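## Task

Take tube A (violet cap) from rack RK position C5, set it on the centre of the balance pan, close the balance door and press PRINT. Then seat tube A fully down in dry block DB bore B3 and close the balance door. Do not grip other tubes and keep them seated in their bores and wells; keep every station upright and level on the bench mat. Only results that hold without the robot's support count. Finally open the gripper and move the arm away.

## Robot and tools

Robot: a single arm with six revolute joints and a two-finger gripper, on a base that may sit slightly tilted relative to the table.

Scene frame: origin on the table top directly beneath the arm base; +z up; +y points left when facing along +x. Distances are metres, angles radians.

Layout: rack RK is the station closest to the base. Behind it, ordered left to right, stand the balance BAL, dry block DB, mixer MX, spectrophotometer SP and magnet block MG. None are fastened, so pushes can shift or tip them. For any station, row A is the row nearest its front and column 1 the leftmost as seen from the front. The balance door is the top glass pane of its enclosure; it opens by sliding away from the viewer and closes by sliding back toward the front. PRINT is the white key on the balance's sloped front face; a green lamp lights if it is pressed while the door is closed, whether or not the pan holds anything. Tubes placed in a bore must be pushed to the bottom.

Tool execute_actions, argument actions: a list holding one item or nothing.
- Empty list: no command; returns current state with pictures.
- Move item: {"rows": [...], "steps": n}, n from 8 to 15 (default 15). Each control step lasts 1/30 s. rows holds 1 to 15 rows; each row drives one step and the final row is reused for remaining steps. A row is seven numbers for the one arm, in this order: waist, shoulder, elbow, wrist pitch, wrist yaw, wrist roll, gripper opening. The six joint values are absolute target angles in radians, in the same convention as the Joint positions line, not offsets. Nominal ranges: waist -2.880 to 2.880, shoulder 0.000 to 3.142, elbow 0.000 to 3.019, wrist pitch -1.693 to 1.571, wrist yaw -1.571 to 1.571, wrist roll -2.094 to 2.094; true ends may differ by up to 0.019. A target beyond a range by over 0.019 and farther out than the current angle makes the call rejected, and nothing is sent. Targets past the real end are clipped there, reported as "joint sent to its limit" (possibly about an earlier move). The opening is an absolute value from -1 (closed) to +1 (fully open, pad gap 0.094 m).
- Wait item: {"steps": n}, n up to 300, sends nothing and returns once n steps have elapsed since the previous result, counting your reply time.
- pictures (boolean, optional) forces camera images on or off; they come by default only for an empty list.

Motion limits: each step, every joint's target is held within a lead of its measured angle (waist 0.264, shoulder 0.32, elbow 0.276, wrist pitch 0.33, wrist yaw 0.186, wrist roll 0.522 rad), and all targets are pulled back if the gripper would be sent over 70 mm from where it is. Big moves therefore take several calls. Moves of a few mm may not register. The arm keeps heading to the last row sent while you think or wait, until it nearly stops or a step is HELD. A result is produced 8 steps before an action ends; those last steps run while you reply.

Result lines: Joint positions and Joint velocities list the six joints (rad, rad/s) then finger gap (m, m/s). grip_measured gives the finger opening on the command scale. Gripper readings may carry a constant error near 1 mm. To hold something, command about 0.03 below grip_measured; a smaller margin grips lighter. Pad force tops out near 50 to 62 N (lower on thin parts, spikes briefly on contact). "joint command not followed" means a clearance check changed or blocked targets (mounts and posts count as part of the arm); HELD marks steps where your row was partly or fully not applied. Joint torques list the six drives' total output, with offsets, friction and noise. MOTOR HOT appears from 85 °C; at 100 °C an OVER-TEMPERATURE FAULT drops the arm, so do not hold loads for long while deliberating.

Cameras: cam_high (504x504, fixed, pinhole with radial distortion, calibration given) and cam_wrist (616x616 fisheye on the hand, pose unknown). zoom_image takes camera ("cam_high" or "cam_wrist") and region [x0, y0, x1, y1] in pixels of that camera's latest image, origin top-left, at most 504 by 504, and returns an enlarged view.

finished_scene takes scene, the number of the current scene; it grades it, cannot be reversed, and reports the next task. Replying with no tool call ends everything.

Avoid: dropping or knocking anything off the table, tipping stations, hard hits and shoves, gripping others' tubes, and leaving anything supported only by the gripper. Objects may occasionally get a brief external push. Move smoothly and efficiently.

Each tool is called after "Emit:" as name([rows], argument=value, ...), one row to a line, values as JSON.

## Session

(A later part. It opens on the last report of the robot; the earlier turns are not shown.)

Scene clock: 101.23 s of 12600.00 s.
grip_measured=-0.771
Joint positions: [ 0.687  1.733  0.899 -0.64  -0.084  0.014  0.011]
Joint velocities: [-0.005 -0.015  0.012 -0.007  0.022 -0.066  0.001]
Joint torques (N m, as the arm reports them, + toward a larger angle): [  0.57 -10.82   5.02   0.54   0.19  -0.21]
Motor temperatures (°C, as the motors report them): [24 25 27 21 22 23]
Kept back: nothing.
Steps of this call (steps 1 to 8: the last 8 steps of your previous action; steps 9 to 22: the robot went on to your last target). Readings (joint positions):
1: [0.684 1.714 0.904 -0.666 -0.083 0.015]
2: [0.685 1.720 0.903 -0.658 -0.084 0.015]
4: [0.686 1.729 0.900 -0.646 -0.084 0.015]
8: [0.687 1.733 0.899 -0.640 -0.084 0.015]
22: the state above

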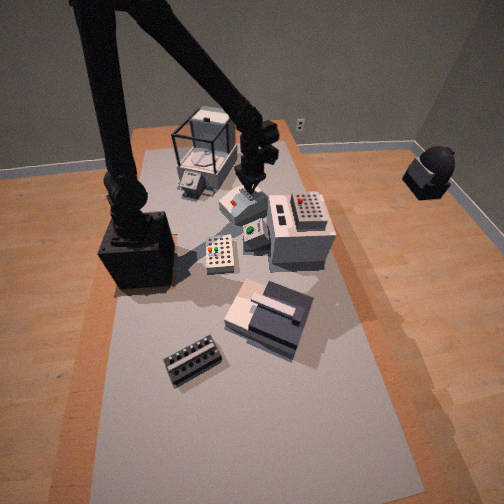

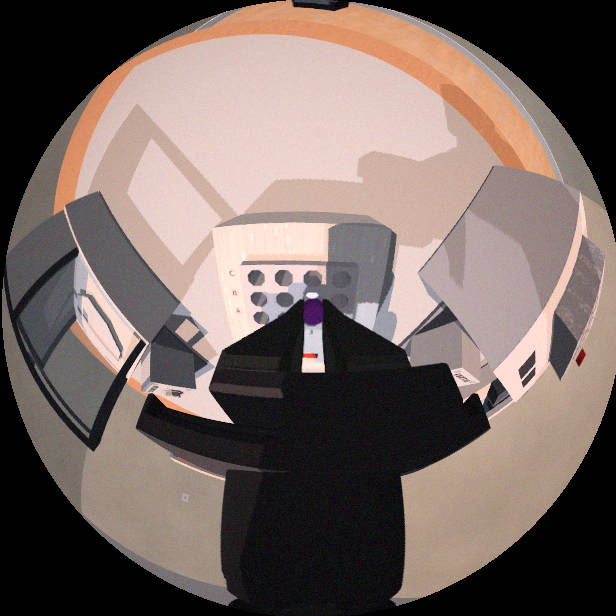

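Release, rise, close, press.

Emit:
execute_actions([
  {"rows":[[0.7,1.735,0.9,-0.635,-0.08,0,-0.55],[0.7,1.735,0.9,-0.635,-0.08,0,-0.55],[0.7,1.735,0.9,-0.635,-0.08,0,-0.55],[0.7,1.735,0.9,-0.635,-0.08,0,-0.55],[0.7,1.7,0.93,-0.67,-0.08,0,-0.55],[0.7,1.69,0.94,-0.69,-0.08,0,-0.55],[0.7,1.675,0.95,-0.71,-0.08,0,-0.55],[0.7,1.665,0.955,-0.725,-0.08,0,-0.55]]},
])

Emit:
execute_actions([
  {"steps":20},
], pictures=true)

Scene clock: 104.10 s of 12600.00 s.
grip_measured=-0.553
Joint positions: [ 0.687  1.726  0.899 -0.668 -0.083  0.013  0.021]
Joint velocities: [-0.015 -0.142  0.007 -0.471  0.022  0.022  0.   ]
Joint torques (N m, as the arm reports them, + toward a larger angle): [  0.95 -15.32   8.89  -0.13   0.1   -0.2 ]
Motor temperatures (°C, as the motors report them): [24 25 27 21 22 23]
Steps of this call (steps 1 to 15: the robot went on to your last target; steps 16 to 79: nothing new was sent; steps 80 to 86: the first 7 steps of this action). Readings (joint positions):
80: [0.687 1.733 0.899 -0.640 -0.084 0.013]
81: [0.687 1.733 0.899 -0.640 -0.083 0.013]
83: [0.687 1.733 0.897 -0.640 -0.083 0.013]
86: the state above

Scene clock: 104.77 s of 12600.00 s.
grip_measured=-0.553
Joint positions: [ 0.687  1.676  0.922 -0.716 -0.083  0.013  0.021]
Joint velocities: [ 0.005  0.005 -0.007 -0.022  0.037  0.037 -0.   ]
Joint torques (N m, as the arm reports them, + toward a larger angle): [  0.72 -12.48   8.21  -0.19   0.11  -0.19]
Motor temperatures (°C, as the motors report them): [24 25 27 21 22 23]
Kept back: nothing.
Steps of this call (steps 1 to 8: the last 8 steps of your previous action; steps 9 to 20: the robot went on to your last target). Readings (joint positions):
1: [0.687 1.719 0.900 -0.685 -0.083 0.013]
2: [0.687 1.711 0.902 -0.699 -0.083 0.013]
4: [0.687 1.693 0.906 -0.712 -0.083 0.013]
8: [0.687 1.676 0.919 -0.715 -0.083 0.013]
20: the state above

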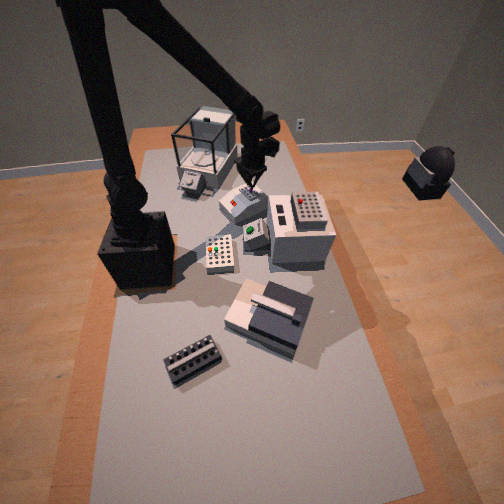

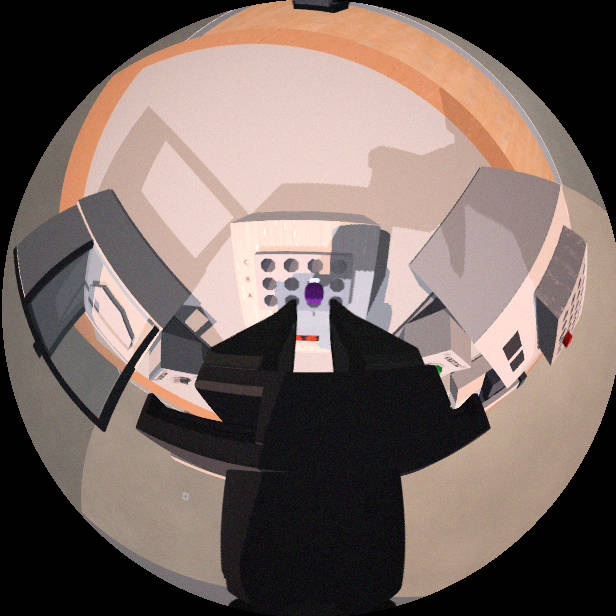

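Emit:
execute_actions([
  {"rows":[[0.7,1.675,0.93,-0.7,-0.08,0,-1],[0.7,1.68,0.93,-0.692,-0.08,0,-1],[0.7,1.685,0.93,-0.69,-0.08,0,-1],[0.7,1.69,0.926,-0.685,-0.08,0,-1],[0.7,1.7,0.922,-0.675,-0.08,0,-1],[0.7,1.71,0.918,-0.662,-0.08,0,-1],[0.7,1.72,0.914,-0.65,-0.08,0,-1],[0.7,1.73,0.908,-0.637,-0.08,0,-1],[0.7,1.74,0.902,-0.625,-0.08,0,-1],[0.7,1.75,0.896,-0.612,-0.08,0,-1],[0.7,1.76,0.89,-0.6,-0.08,0,-1],[0.7,1.77,0.885,-0.587,-0.08,0,-1]]},
])

Emit:
execute_actions([
  {"steps":25},
], pictures=true)

Emit:
zoom_image(camera="cam_high", region=[210,150,290,230])

Scene clock: 105.43 s of 12600.00 s.
grip_measured=-0.982
Joint positions: [ 0.687  1.688  0.92  -0.683 -0.083  0.013  0.001]
Joint velocities: [-0.005  0.19  -0.032  0.354  0.022 -0.037 -0.   ]
Joint torques (N m, as the arm reports them, + toward a larger angle): [  0.77 -10.19   5.48   0.37   0.11  -0.19]
Motor temperatures (°C, as the motors report them): [24 25 27 21 22 23]
Steps of this call (steps 1 to 13: the robot went on to your last target; steps 14 to 20: the first 7 steps of this action). Readings (joint positions):
14: [0.687 1.676 0.922 -0.716 -0.083 0.013]
15: [0.687 1.676 0.922 -0.713 -0.083 0.013]
17: [0.687 1.677 0.922 -0.706 -0.083 0.013]
20: the state above

Scene clock: 106.27 s of 12600.00 s.
grip_measured=-0.983
Joint positions: [ 0.687  1.743  0.906 -0.569 -0.082  0.013  0.001]
Joint velocities: [ 0.015 -0.005 -0.007 -0.007 -0.037 -0.051 -0.   ]
Joint torques (N m, as the arm reports them, + toward a larger angle): [ 0.69 -9.93  3.81 -0.37  0.09 -0.2 ]
Motor temperatures (°C, as the motors report them): [24 25 27 21 22 23]
Kept back: nothing.
Steps of this call (steps 1 to 8: the last 8 steps of your previous action; steps 9 to 25: the robot went on to your last target). Readings (joint positions):
1: [0.687 1.695 0.918 -0.671 -0.083 0.013]
2: [0.687 1.704 0.915 -0.658 -0.083 0.013]
4: [0.687 1.709 0.915 -0.634 -0.082 0.013]
8: [0.687 1.714 0.908 -0.610 -0.081 0.013]
25: the state above

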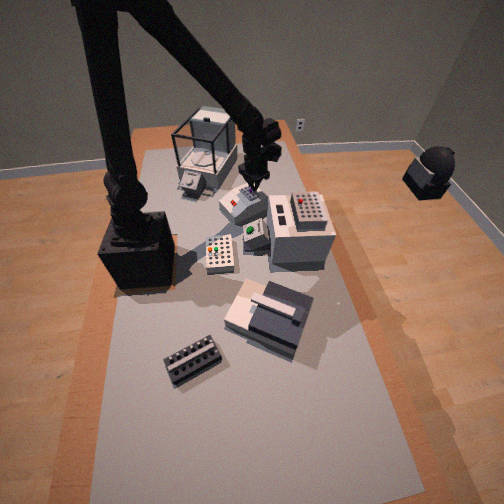

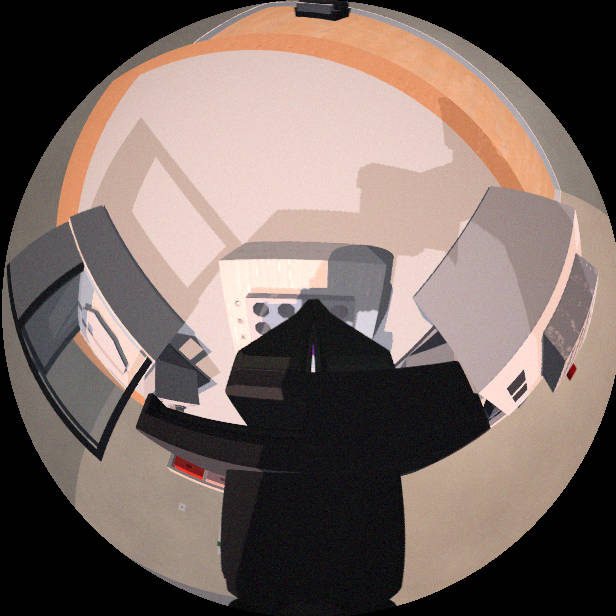

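Region (210, 150, 290, 230) of cam_high's 504x504 image, scaled by 6.300, with more detail than that image has.

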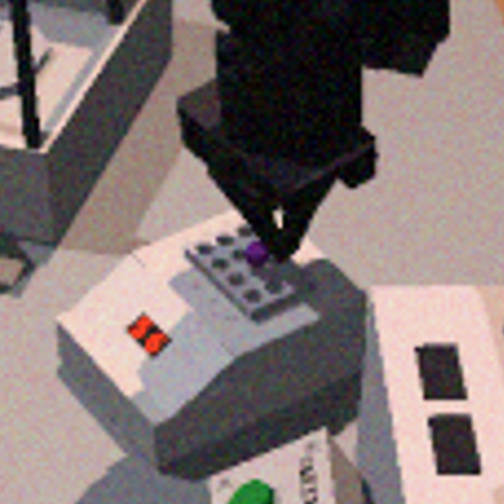

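Emit:
execute_actions([
  {"rows":[[0.7,1.71,0.93,-0.6,-0.08,0,-1],[0.7,1.69,0.94,-0.6,-0.08,0,-1],[0.7,1.67,0.945,-0.61,-0.08,0,-1],[0.7,1.665,0.945,-0.62,-0.08,0,-1],[0.7,1.665,0.945,-0.63,-0.08,0,-1],[0.7,1.665,0.945,-0.65,-0.08,0,-1],[0.7,1.665,0.945,-0.67,-0.08,0,-1],[0.7,1.665,0.945,-0.69,-0.08,0,-1]]},
])

Emit:
execute_actions([
  {"steps":16},
])

Emit:
execute_actions([
  {"rows":[[0.7,1.685,0.925,-0.69,-0.08,0,-1],[0.7,1.69,0.92,-0.69,-0.08,0,-1],[0.7,1.7,0.914,-0.69,-0.08,0,-1],[0.7,1.71,0.908,-0.69,-0.08,0,-1],[0.7,1.72,0.902,-0.69,-0.08,0,-1],[0.7,1.73,0.896,-0.685,-0.08,0,-1],[0.7,1.74,0.89,-0.68,-0.08,0,-1],[0.7,1.75,0.884,-0.675,-0.08,0,-1],[0.7,1.76,0.878,-0.67,-0.08,0,-1]]},
])

Emit:
execute_actions([
  {"steps":25},
], pictures=true)

Emit:
zoom_image(camera="cam_high", region=[210,150,290,230])

Scene clock: 107.17 s of 12600.00 s.
grip_measured=-0.983
Joint positions: [ 0.687  1.688  0.91  -0.628 -0.082  0.013  0.001]
Joint velocities: [ 0.005 -0.269  0.022 -0.447  0.022 -0.051 -0.   ]
Joint torques (N m, as the arm reports them, + toward a larger angle): [  0.68 -12.25   8.21  -0.11   0.09  -0.19]
Motor temperatures (°C, as the motors report them): [24 25 27 21 22 23]
Steps of this call (steps 1 to 15: the robot went on to your last target; steps 16 to 20: nothing new was sent; steps 21 to 27: the first 7 steps of this action). Readings (joint positions):
21: [0.687 1.741 0.908 -0.569 -0.082 0.013]
22: [0.687 1.737 0.909 -0.573 -0.082 0.013]
24: [0.687 1.720 0.909 -0.592 -0.082 0.013]
27: the state above

Scene clock: 107.70 s of 12600.00 s.
grip_measured=-0.983
Joint positions: [ 0.687  1.671  0.911 -0.681 -0.082  0.013  0.001]
Joint velocities: [-0.005 -0.015 -0.007 -0.012  0.022 -0.007 -0.001]
Joint torques (N m, as the arm reports them, + toward a larger angle): [  0.76 -11.97   8.33  -0.16   0.09  -0.19]
Motor temperatures (°C, as the motors report them): [24 25 27 21 22 23]
Kept back: nothing.
Steps of this call (steps 1 to 8: the last 8 steps of your previous action; steps 9 to 16: the robot went on to your last target). Readings (joint positions):
1: [0.687 1.680 0.910 -0.644 -0.082 0.013]
2: [0.687 1.674 0.911 -0.659 -0.082 0.013]
4: [0.687 1.671 0.911 -0.674 -0.082 0.013]
8: [0.687 1.671 0.911 -0.681 -0.082 0.013]
16: the state above

Scene clock: 107.93 s of 12600.00 s.
grip_measured=-0.983
Joint positions: [ 0.687  1.705  0.906 -0.681 -0.082  0.013  0.001]
Joint velocities: [-0.005  0.19  -0.027 -0.164  0.022  0.007 -0.001]
Joint torques (N m, as the arm reports them, + toward a larger angle): [ 0.91 -9.95  4.41  0.47  0.08 -0.2 ]
Motor temperatures (°C, as the motors report them): [24 25 27 21 22 23]
Steps of this call (steps 1 to 7: the first 7 steps of this action). Readings (joint positions):
1: [0.687 1.671 0.911 -0.681 -0.082 0.013]
2: [0.687 1.673 0.911 -0.681 -0.082 0.013]
4: [0.687 1.680 0.911 -0.681 -0.082 0.013]
7: the state above

Scene clock: 108.77 s of 12600.00 s.
grip_measured=-0.983
Joint positions: [ 0.688  1.704  0.906 -0.678 -0.08   0.013  0.001]
Joint velocities: [-0.005 -0.024  0.007 -0.002 -0.051  0.007 -0.001]
Joint torques (N m, as the arm reports them, + toward a larger angle): [ 0.7  -7.18  3.43  0.36  0.02 -0.19]
Motor temperatures (°C, as the motors report them): [24 25 27 21 22 23]
Kept back: nothing.
Steps of this call (steps 1 to 8: the last 8 steps of your previous action; steps 9 to 15: the robot went on to your last target; steps 16 to 25: nothing new was sent). Readings (joint positions):
1: [0.687 1.702 0.907 -0.681 -0.081 0.013]
2: [0.687 1.705 0.906 -0.678 -0.081 0.013]
4: [0.688 1.704 0.906 -0.678 -0.080 0.013]
8: [0.688 1.704 0.906 -0.678 -0.080 0.013]
25: the state above
The arm was judged still, so your last target was given up. Only a new action makes it travel on or press farther. Fingers that are still opening or closing keep moving.

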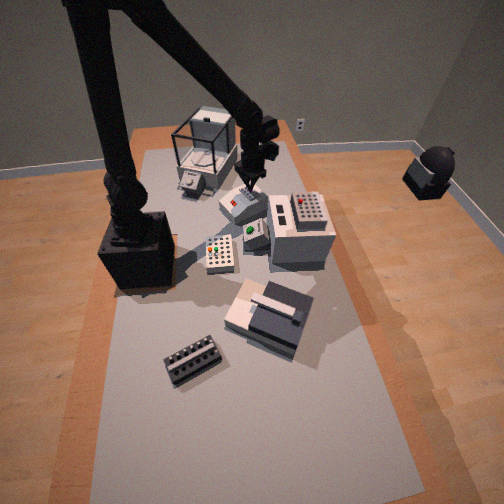

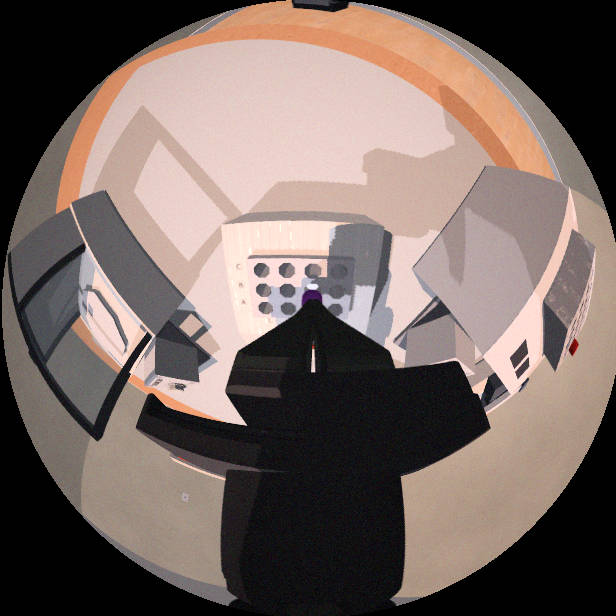

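Region (210, 150, 290, 230) of cam_high's 504x504 image, scaled by 6.300, with more detail than that image has.

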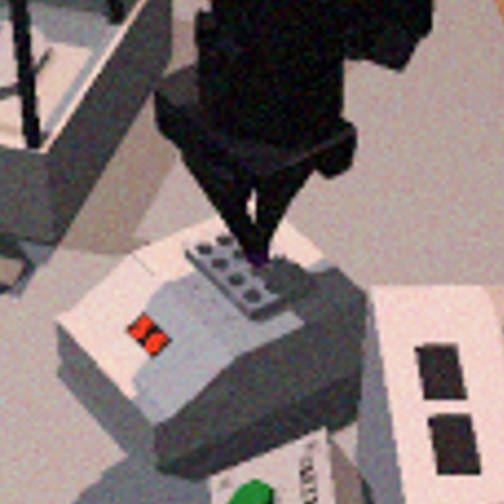

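Emit:
execute_actions([
  {"rows":[[0.7,1.79,0.87,-0.67,-0.08,0,-1]]},
])

Emit:
execute_actions([
  {"rows":[[0.7,1.68,0.93,-0.7,-0.08,0,-1],[0.7,1.65,0.96,-0.75,-0.08,0,-1],[0.7,1.62,1.0,-0.8,-0.08,0,-1],[0.7,1.58,1.05,-0.87,-0.08,0,-1],[0.7,1.54,1.1,-0.94,-0.08,0,-1],[0.7,1.5,1.15,-1.0,-0.08,0,-1],[0.7,1.46,1.2,-1.08,-0.08,0,-1],[0.7,1.43,1.25,-1.15,0,0,-1],[0.7,1.42,1.32,-1.2,0,0,-1]]},
])

Emit:
execute_actions([
  {"steps":22},
])

Emit:
execute_actions([
  {"rows":[[0.8,1.43,1.34,-1.2,0,0,-1],[0.9,1.45,1.37,-1.2,0,0,-1],[1.0,1.47,1.4,-1.2,0,0,-1],[1.1,1.5,1.43,-1.2,0,0,-1],[1.2,1.53,1.46,-1.18,0,0,-1],[1.325,1.56,1.48,-1.15,0,0,-1]]},
])

Emit:
execute_actions([
  {"steps":22},
])

Emit:
execute_actions([
  {"rows":[[1.325,1.59,1.48,-1.13,0,0,-1],[1.325,1.62,1.48,-1.11,0,0,-1],[1.325,1.65,1.475,-1.09,0,0,-1],[1.325,1.68,1.47,-1.07,0,0,-1],[1.325,1.68,1.47,-1.07,0,0,-1],[1.325,1.68,1.47,-1.07,0,0,-1],[1.325,1.68,1.47,-1.07,0,0,-1],[1.325,1.69,1.45,-1.04,0,0,-1],[1.325,1.7,1.43,-1.01,0,0,-1],[1.325,1.71,1.41,-0.98,0,0,-1],[1.325,1.725,1.39,-0.96,0,0,-1]]},
])

Emit:
execute_actions([
  {"steps":22},
], pictures=true)

Scene clock: 109.83 s of 12600.00 s.
grip_measured=-0.983
Joint positions: [ 0.688  1.705  0.906 -0.678 -0.08   0.013  0.001]
Joint velocities: [ 0.005 -0.024 -0.017  0.002  0.037  0.022 -0.   ]
Joint torques (N m, as the arm reports them, + toward a larger angle): [ 0.66 -4.9   2.88  0.38  0.01 -0.2 ]
Motor temperatures (°C, as the motors report them): [24 25 27 21 22 23]
Steps of this call (steps 1 to 25: nothing new was sent; steps 26 to 32: the first 7 steps of this action). Readings (joint positions):
26: [0.688 1.705 0.906 -0.678 -0.080 0.013]
27: [0.688 1.705 0.906 -0.678 -0.080 0.013]
29: [0.688 1.705 0.906 -0.678 -0.080 0.013]
32: the state above

Scene clock: 110.33 s of 12600.00 s.
grip_measured=-0.983
Joint positions: [ 0.688  1.636  0.971 -0.863 -0.08   0.013  0.001]
Joint velocities: [ 0.005 -0.493  0.54  -0.969 -0.007  0.022  0.   ]
Joint torques (N m, as the arm reports them, + toward a larger angle): [  0.13 -14.25  10.23   0.03   0.02  -0.1 ]
Motor temperatures (°C, as the motors report them): [24 25 27 21 22 23]
Steps of this call (steps 1 to 8: the last 8 steps of your previous action; steps 9 to 15: the first 7 steps of this action). Readings (joint positions):
9: [0.688 1.700 0.909 -0.680 -0.080 0.013]
10: [0.688 1.696 0.910 -0.693 -0.080 0.013]
12: [0.688 1.680 0.926 -0.760 -0.080 0.013]
15: the state above

Scene clock: 111.07 s of 12600.00 s.
grip_measured=-0.983
Joint positions: [ 0.688  1.413  1.293 -1.191 -0.003  0.013  0.001]
Joint velocities: [ 0.005  0.054  0.017 -0.022  0.022 -0.007 -0.   ]
Joint torques (N m, as the arm reports them, + toward a larger angle): [  0.7  -10.87  10.35   0.06   0.18  -0.18]
Motor temperatures (°C, as the motors report them): [24 25 27 21 22 23]
Kept back: nothing.
Steps of this call (steps 1 to 8: the last 8 steps of your previous action; steps 9 to 22: the robot went on to your last target). Readings (joint positions):
1: [0.688 1.619 0.990 -0.898 -0.068 0.013]
2: [0.688 1.601 1.012 -0.934 -0.054 0.013]
4: [0.688 1.565 1.058 -1.001 -0.034 0.013]
8: [0.688 1.502 1.157 -1.101 -0.012 0.013]
22: the state above

Scene clock: 111.30 s of 12600.00 s.
grip_measured=-0.983
Joint positions: [ 0.887  1.47   1.327 -1.189  0.006  0.013  0.001]
Joint velocities: [ 1.197  0.503  0.374  0.1    0.007 -0.007  0.   ]
Joint torques (N m, as the arm reports them, + toward a larger angle): [  1.06 -11.45  11.76   0.73  -0.04  -0.1 ]
Motor temperatures (°C, as the motors report them): [24 25 27 21 22 23]
Steps of this call (steps 1 to 7: the first 7 steps of this action). Readings (joint positions):
1: [0.694 1.416 1.293 -1.191 0.001 0.013]
2: [0.709 1.418 1.293 -1.191 0.004 0.013]
4: [0.768 1.430 1.297 -1.191 0.006 0.013]
7: the state above

Scene clock: 112.03 s of 12600.00 s.
grip_measured=-0.983
Joint positions: [ 1.336  1.575  1.433 -1.161 -0.002  0.013  0.001]
Joint velocities: [-0.034 -0.005  0.002  0.017  0.066  0.037 -0.   ]
Joint torques (N m, as the arm reports them, + toward a larger angle): [ -0.48 -15.29  11.78   0.68   0.11  -0.18]
Motor temperatures (°C, as the motors report them): [24 25 27 21 22 23]
Kept back: nothing.
Steps of this call (steps 1 to 8: the last 8 steps of your previous action; steps 9 to 22: the robot went on to your last target). Readings (joint positions):
1: [0.928 1.487 1.339 -1.185 0.006 0.013]
2: [0.969 1.503 1.349 -1.181 0.006 0.013]
4: [1.054 1.529 1.362 -1.174 0.006 0.013]
8: [1.223 1.562 1.376 -1.170 0.004 0.013]
22: the state above

Scene clock: 112.27 s of 12600.00 s.
grip_measured=-0.983
Joint positions: [ 1.335  1.648  1.438 -1.086 -0.002  0.013  0.001]
Joint velocities: [ 0.005  0.523 -0.007  0.125 -0.007 -0.081  0.   ]
Joint torques (N m, as the arm reports them, + toward a larger angle): [ -0.48 -14.64  10.53   0.65   0.12  -0.19]
Motor temperatures (°C, as the motors report them): [24 25 27 21 22 23]
Steps of this call (steps 1 to 7: the first 7 steps of this action). Readings (joint positions):
1: [1.335 1.575 1.433 -1.159 -0.002 0.013]
2: [1.335 1.579 1.433 -1.151 -0.002 0.013]
4: [1.335 1.597 1.435 -1.121 -0.002 0.013]
7: the state above

Scene clock: 113.00 s of 12600.00 s.
grip_measured=-0.983
Joint positions: [ 1.335  1.721  1.383 -0.972 -0.002  0.013  0.001]
Joint velocities: [-0.015 -0.005  0.002 -0.017 -0.007  0.022  0.001]
Joint torques (N m, as the arm reports them, + toward a larger angle): [ -0.67 -15.17   8.14   0.72   0.13  -0.19]
Motor temperatures (°C, as the motors report them): [24 25 27 21 22 23]
Kept back: nothing.
Steps of this call (steps 1 to 8: the last 8 steps of your previous action; steps 9 to 22: the robot went on to your last target). Readings (joint positions):
1: [1.335 1.666 1.438 -1.080 -0.002 0.013]
2: [1.335 1.683 1.434 -1.064 -0.002 0.013]
4: [1.335 1.707 1.415 -1.015 -0.002 0.013]
8: [1.335 1.722 1.389 -0.975 -0.002 0.013]
22: the state above

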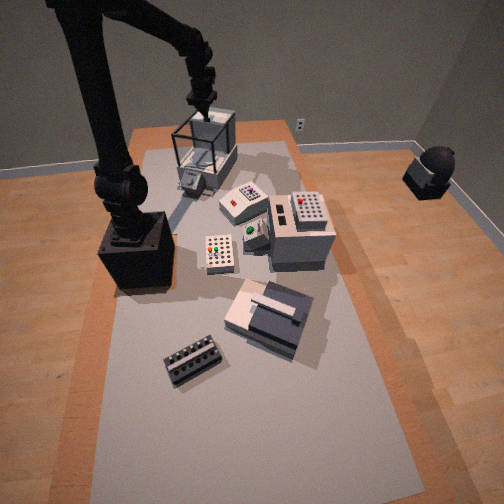

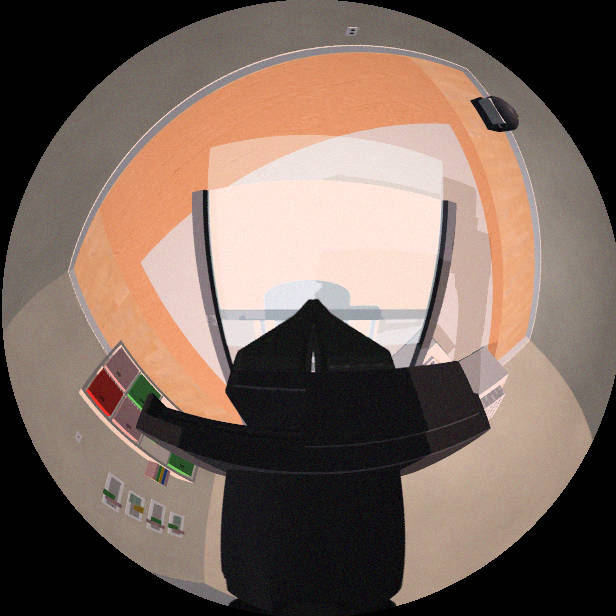

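Emit:
execute_actions([
  {"rows":[[1.305,1.725,1.39,-0.96,0,0,-1],[1.305,1.72,1.385,-0.96,0,0,-1],[1.305,1.71,1.373,-0.96,0,0,-1],[1.305,1.695,1.356,-0.96,0,0,-1],[1.305,1.68,1.339,-0.96,0,0,-1],[1.305,1.665,1.321,-0.96,0,0,-1],[1.305,1.65,1.304,-0.96,0,0,-1],[1.305,1.635,1.287,-0.96,0,0,-1],[1.305,1.62,1.269,-0.96,0,0,-1],[1.305,1.605,1.25,-0.96,0,0,-1],[1.305,1.59,1.232,-0.96,0,0,-1],[1.305,1.575,1.214,-0.96,0,0,-1],[1.305,1.56,1.195,-0.955,0,0,-1],[1.305,1.545,1.177,-0.955,0,0,-1],[1.305,1.53,1.159,-0.955,0,0,-1]]},
])

Emit:
execute_actions([
  {"rows":[[1.305,1.515,1.14,-0.955,0,0,-1],[1.305,1.5,1.122,-0.955,0,0,-1],[1.305,1.485,1.104,-0.95,0,0,-1],[1.305,1.47,1.086,-0.95,0,0,-1],[1.305,1.455,1.067,-0.95,0,0,-1],[1.305,1.445,1.055,-0.95,0,0,-1],[1.305,1.435,1.043,-0.95,0,0,-1],[1.305,1.425,1.032,-0.95,0,0,-1],[1.305,1.415,1.02,-0.95,0,0,-1],[1.305,1.405,1.01,-0.95,0,0,-1]]},
])

Emit:
execute_actions([
  {"steps":20},
])

Emit:
execute_actions([
  {"rows":[[1.305,1.42,1.09,-1.0,0,0,-1],[1.305,1.41,1.12,-1.03,0,0,-1],[1.305,1.39,1.14,-1.08,0,0,-1],[1.305,1.39,1.14,-1.08,0,0,-1],[1.305,1.39,1.14,-1.08,0,0,-1],[1.305,1.36,1.14,-1.1,0,0,-1],[1.305,1.3,1.1,-1.1,0,0,-1],[1.305,1.25,1.05,-1.1,0,0,-1],[1.305,1.2,1.0,-1.1,0,0,-1]]},
])

Emit:
execute_actions([
  {"steps":25},
], pictures=true)

Scene clock: 114.27 s of 12600.00 s.
grip_measured=-0.983
Joint positions: [ 1.324  1.696  1.345 -0.955 -0.002  0.013  0.001]
Joint velocities: [-0.044 -0.357 -0.462  0.027 -0.007 -0.007 -0.   ]
Joint torques (N m, as the arm reports them, + toward a larger angle): [ -0.79 -16.78   6.71   0.08   0.13  -0.19]
Motor temperatures (°C, as the motors report them): [24 25 27 21 22 23]
Steps of this call (steps 1 to 15: the robot went on to your last target; steps 16 to 31: nothing new was sent; steps 32 to 38: the first 7 steps of this action). Readings (joint positions):
32: [1.334 1.721 1.383 -0.972 -0.002 0.013]
33: [1.333 1.721 1.383 -0.972 -0.002 0.013]
35: [1.329 1.719 1.378 -0.967 -0.002 0.013]
38: the state above

Scene clock: 114.77 s of 12600.00 s.
grip_measured=-0.983
Joint positions: [ 1.321  1.467  1.068 -0.952 -0.002  0.013  0.001]
Joint velocities: [-0.015 -0.386 -0.442 -0.027  0.022  0.037 -0.001]
Joint torques (N m, as the arm reports them, + toward a larger angle): [ -0.9  -11.92   7.62   0.33   0.12  -0.19]
Motor temperatures (°C, as the motors report them): [24 25 27 21 22 23]
Steps of this call (steps 1 to 8: the last 8 steps of your previous action; steps 9 to 15: the first 7 steps of this action). Readings (joint positions):
9: [1.321 1.557 1.173 -0.954 -0.002 0.013]
10: [1.321 1.542 1.155 -0.954 -0.002 0.013]
12: [1.321 1.511 1.119 -0.953 -0.002 0.013]
15: the state above

Scene clock: 115.43 s of 12600.00 s.
grip_measured=-0.983
Joint positions: [ 1.321  1.407  1.021 -0.94  -0.002  0.013  0.001]
Joint velocities: [-0.005  0.005 -0.017 -0.027  0.037 -0.066 -0.001]
Joint torques (N m, as the arm reports them, + toward a larger angle): [ -0.83 -10.71   6.66  -0.03   0.13  -0.19]
Motor temperatures (°C, as the motors report them): [24 25 27 21 22 23]
Kept back: nothing.
Steps of this call (steps 1 to 8: the last 8 steps of your previous action; steps 9 to 20: the robot went on to your last target). Readings (joint positions):
1: [1.321 1.454 1.054 -0.952 -0.002 0.013]
2: [1.321 1.443 1.041 -0.951 -0.002 0.013]
4: [1.321 1.424 1.029 -0.941 -0.002 0.013]
8: [1.321 1.407 1.021 -0.940 -0.002 0.013]
20: the state above

Scene clock: 115.67 s of 12600.00 s.
grip_measured=-0.983
Joint positions: [ 1.321  1.395  1.082 -1.07  -0.002  0.013  0.001]
Joint velocities: [-0.005 -0.405 -0.012 -0.105 -0.037  0.037 -0.   ]
Joint torques (N m, as the arm reports them, + toward a larger angle): [ -0.77 -16.45   9.02  -0.6    0.12  -0.19]
Motor temperatures (°C, as the motors report them): [24 25 27 21 22 23]
Steps of this call (steps 1 to 7: the first 7 steps of this action). Readings (joint positions):
1: [1.321 1.408 1.025 -0.947 -0.002 0.013]
2: [1.321 1.409 1.034 -0.969 -0.002 0.013]
4: [1.321 1.410 1.059 -1.030 -0.002 0.013]
7: the state above

Scene clock: 116.50 s of 12600.00 s.
grip_measured=-0.983
Joint positions: [ 1.321  1.2    0.989 -1.1   -0.002  0.013  0.001]
Joint velocities: [-0.005 -0.005  0.012 -0.007 -0.081  0.022  0.001]
Joint torques (N m, as the arm reports them, + toward a larger angle): [-0.75 -8.05  8.91  0.31  0.12 -0.19]
Motor temperatures (°C, as the motors report them): [24 25 27 21 22 23]
Kept back: nothing.
Steps of this call (steps 1 to 8: the last 8 steps of your previous action; steps 9 to 25: the robot went on to your last target). Readings (joint positions):
1: [1.321 1.375 1.074 -1.073 -0.002 0.013]
2: [1.321 1.343 1.055 -1.074 -0.002 0.013]
4: [1.321 1.261 1.009 -1.085 -0.002 0.013]
8: [1.321 1.173 0.989 -1.100 -0.002 0.013]
25: the state above

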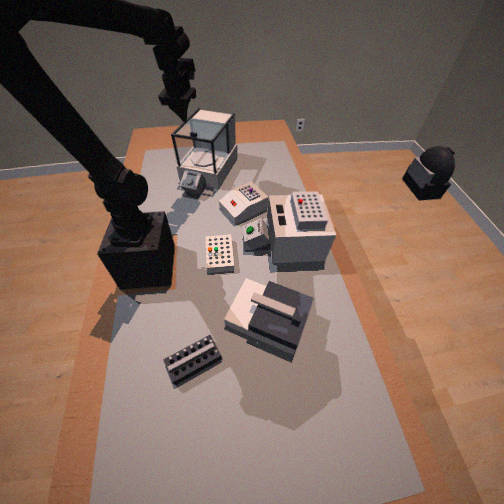

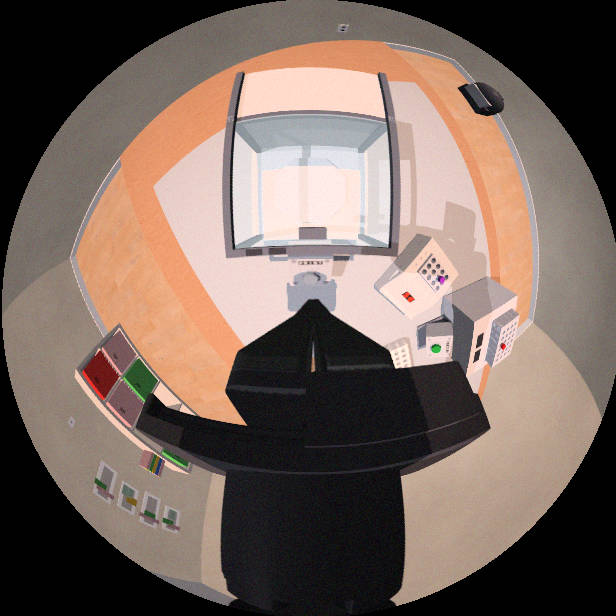

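Emit:
finished_scene(scene=1)

The scene is finished: the task was done.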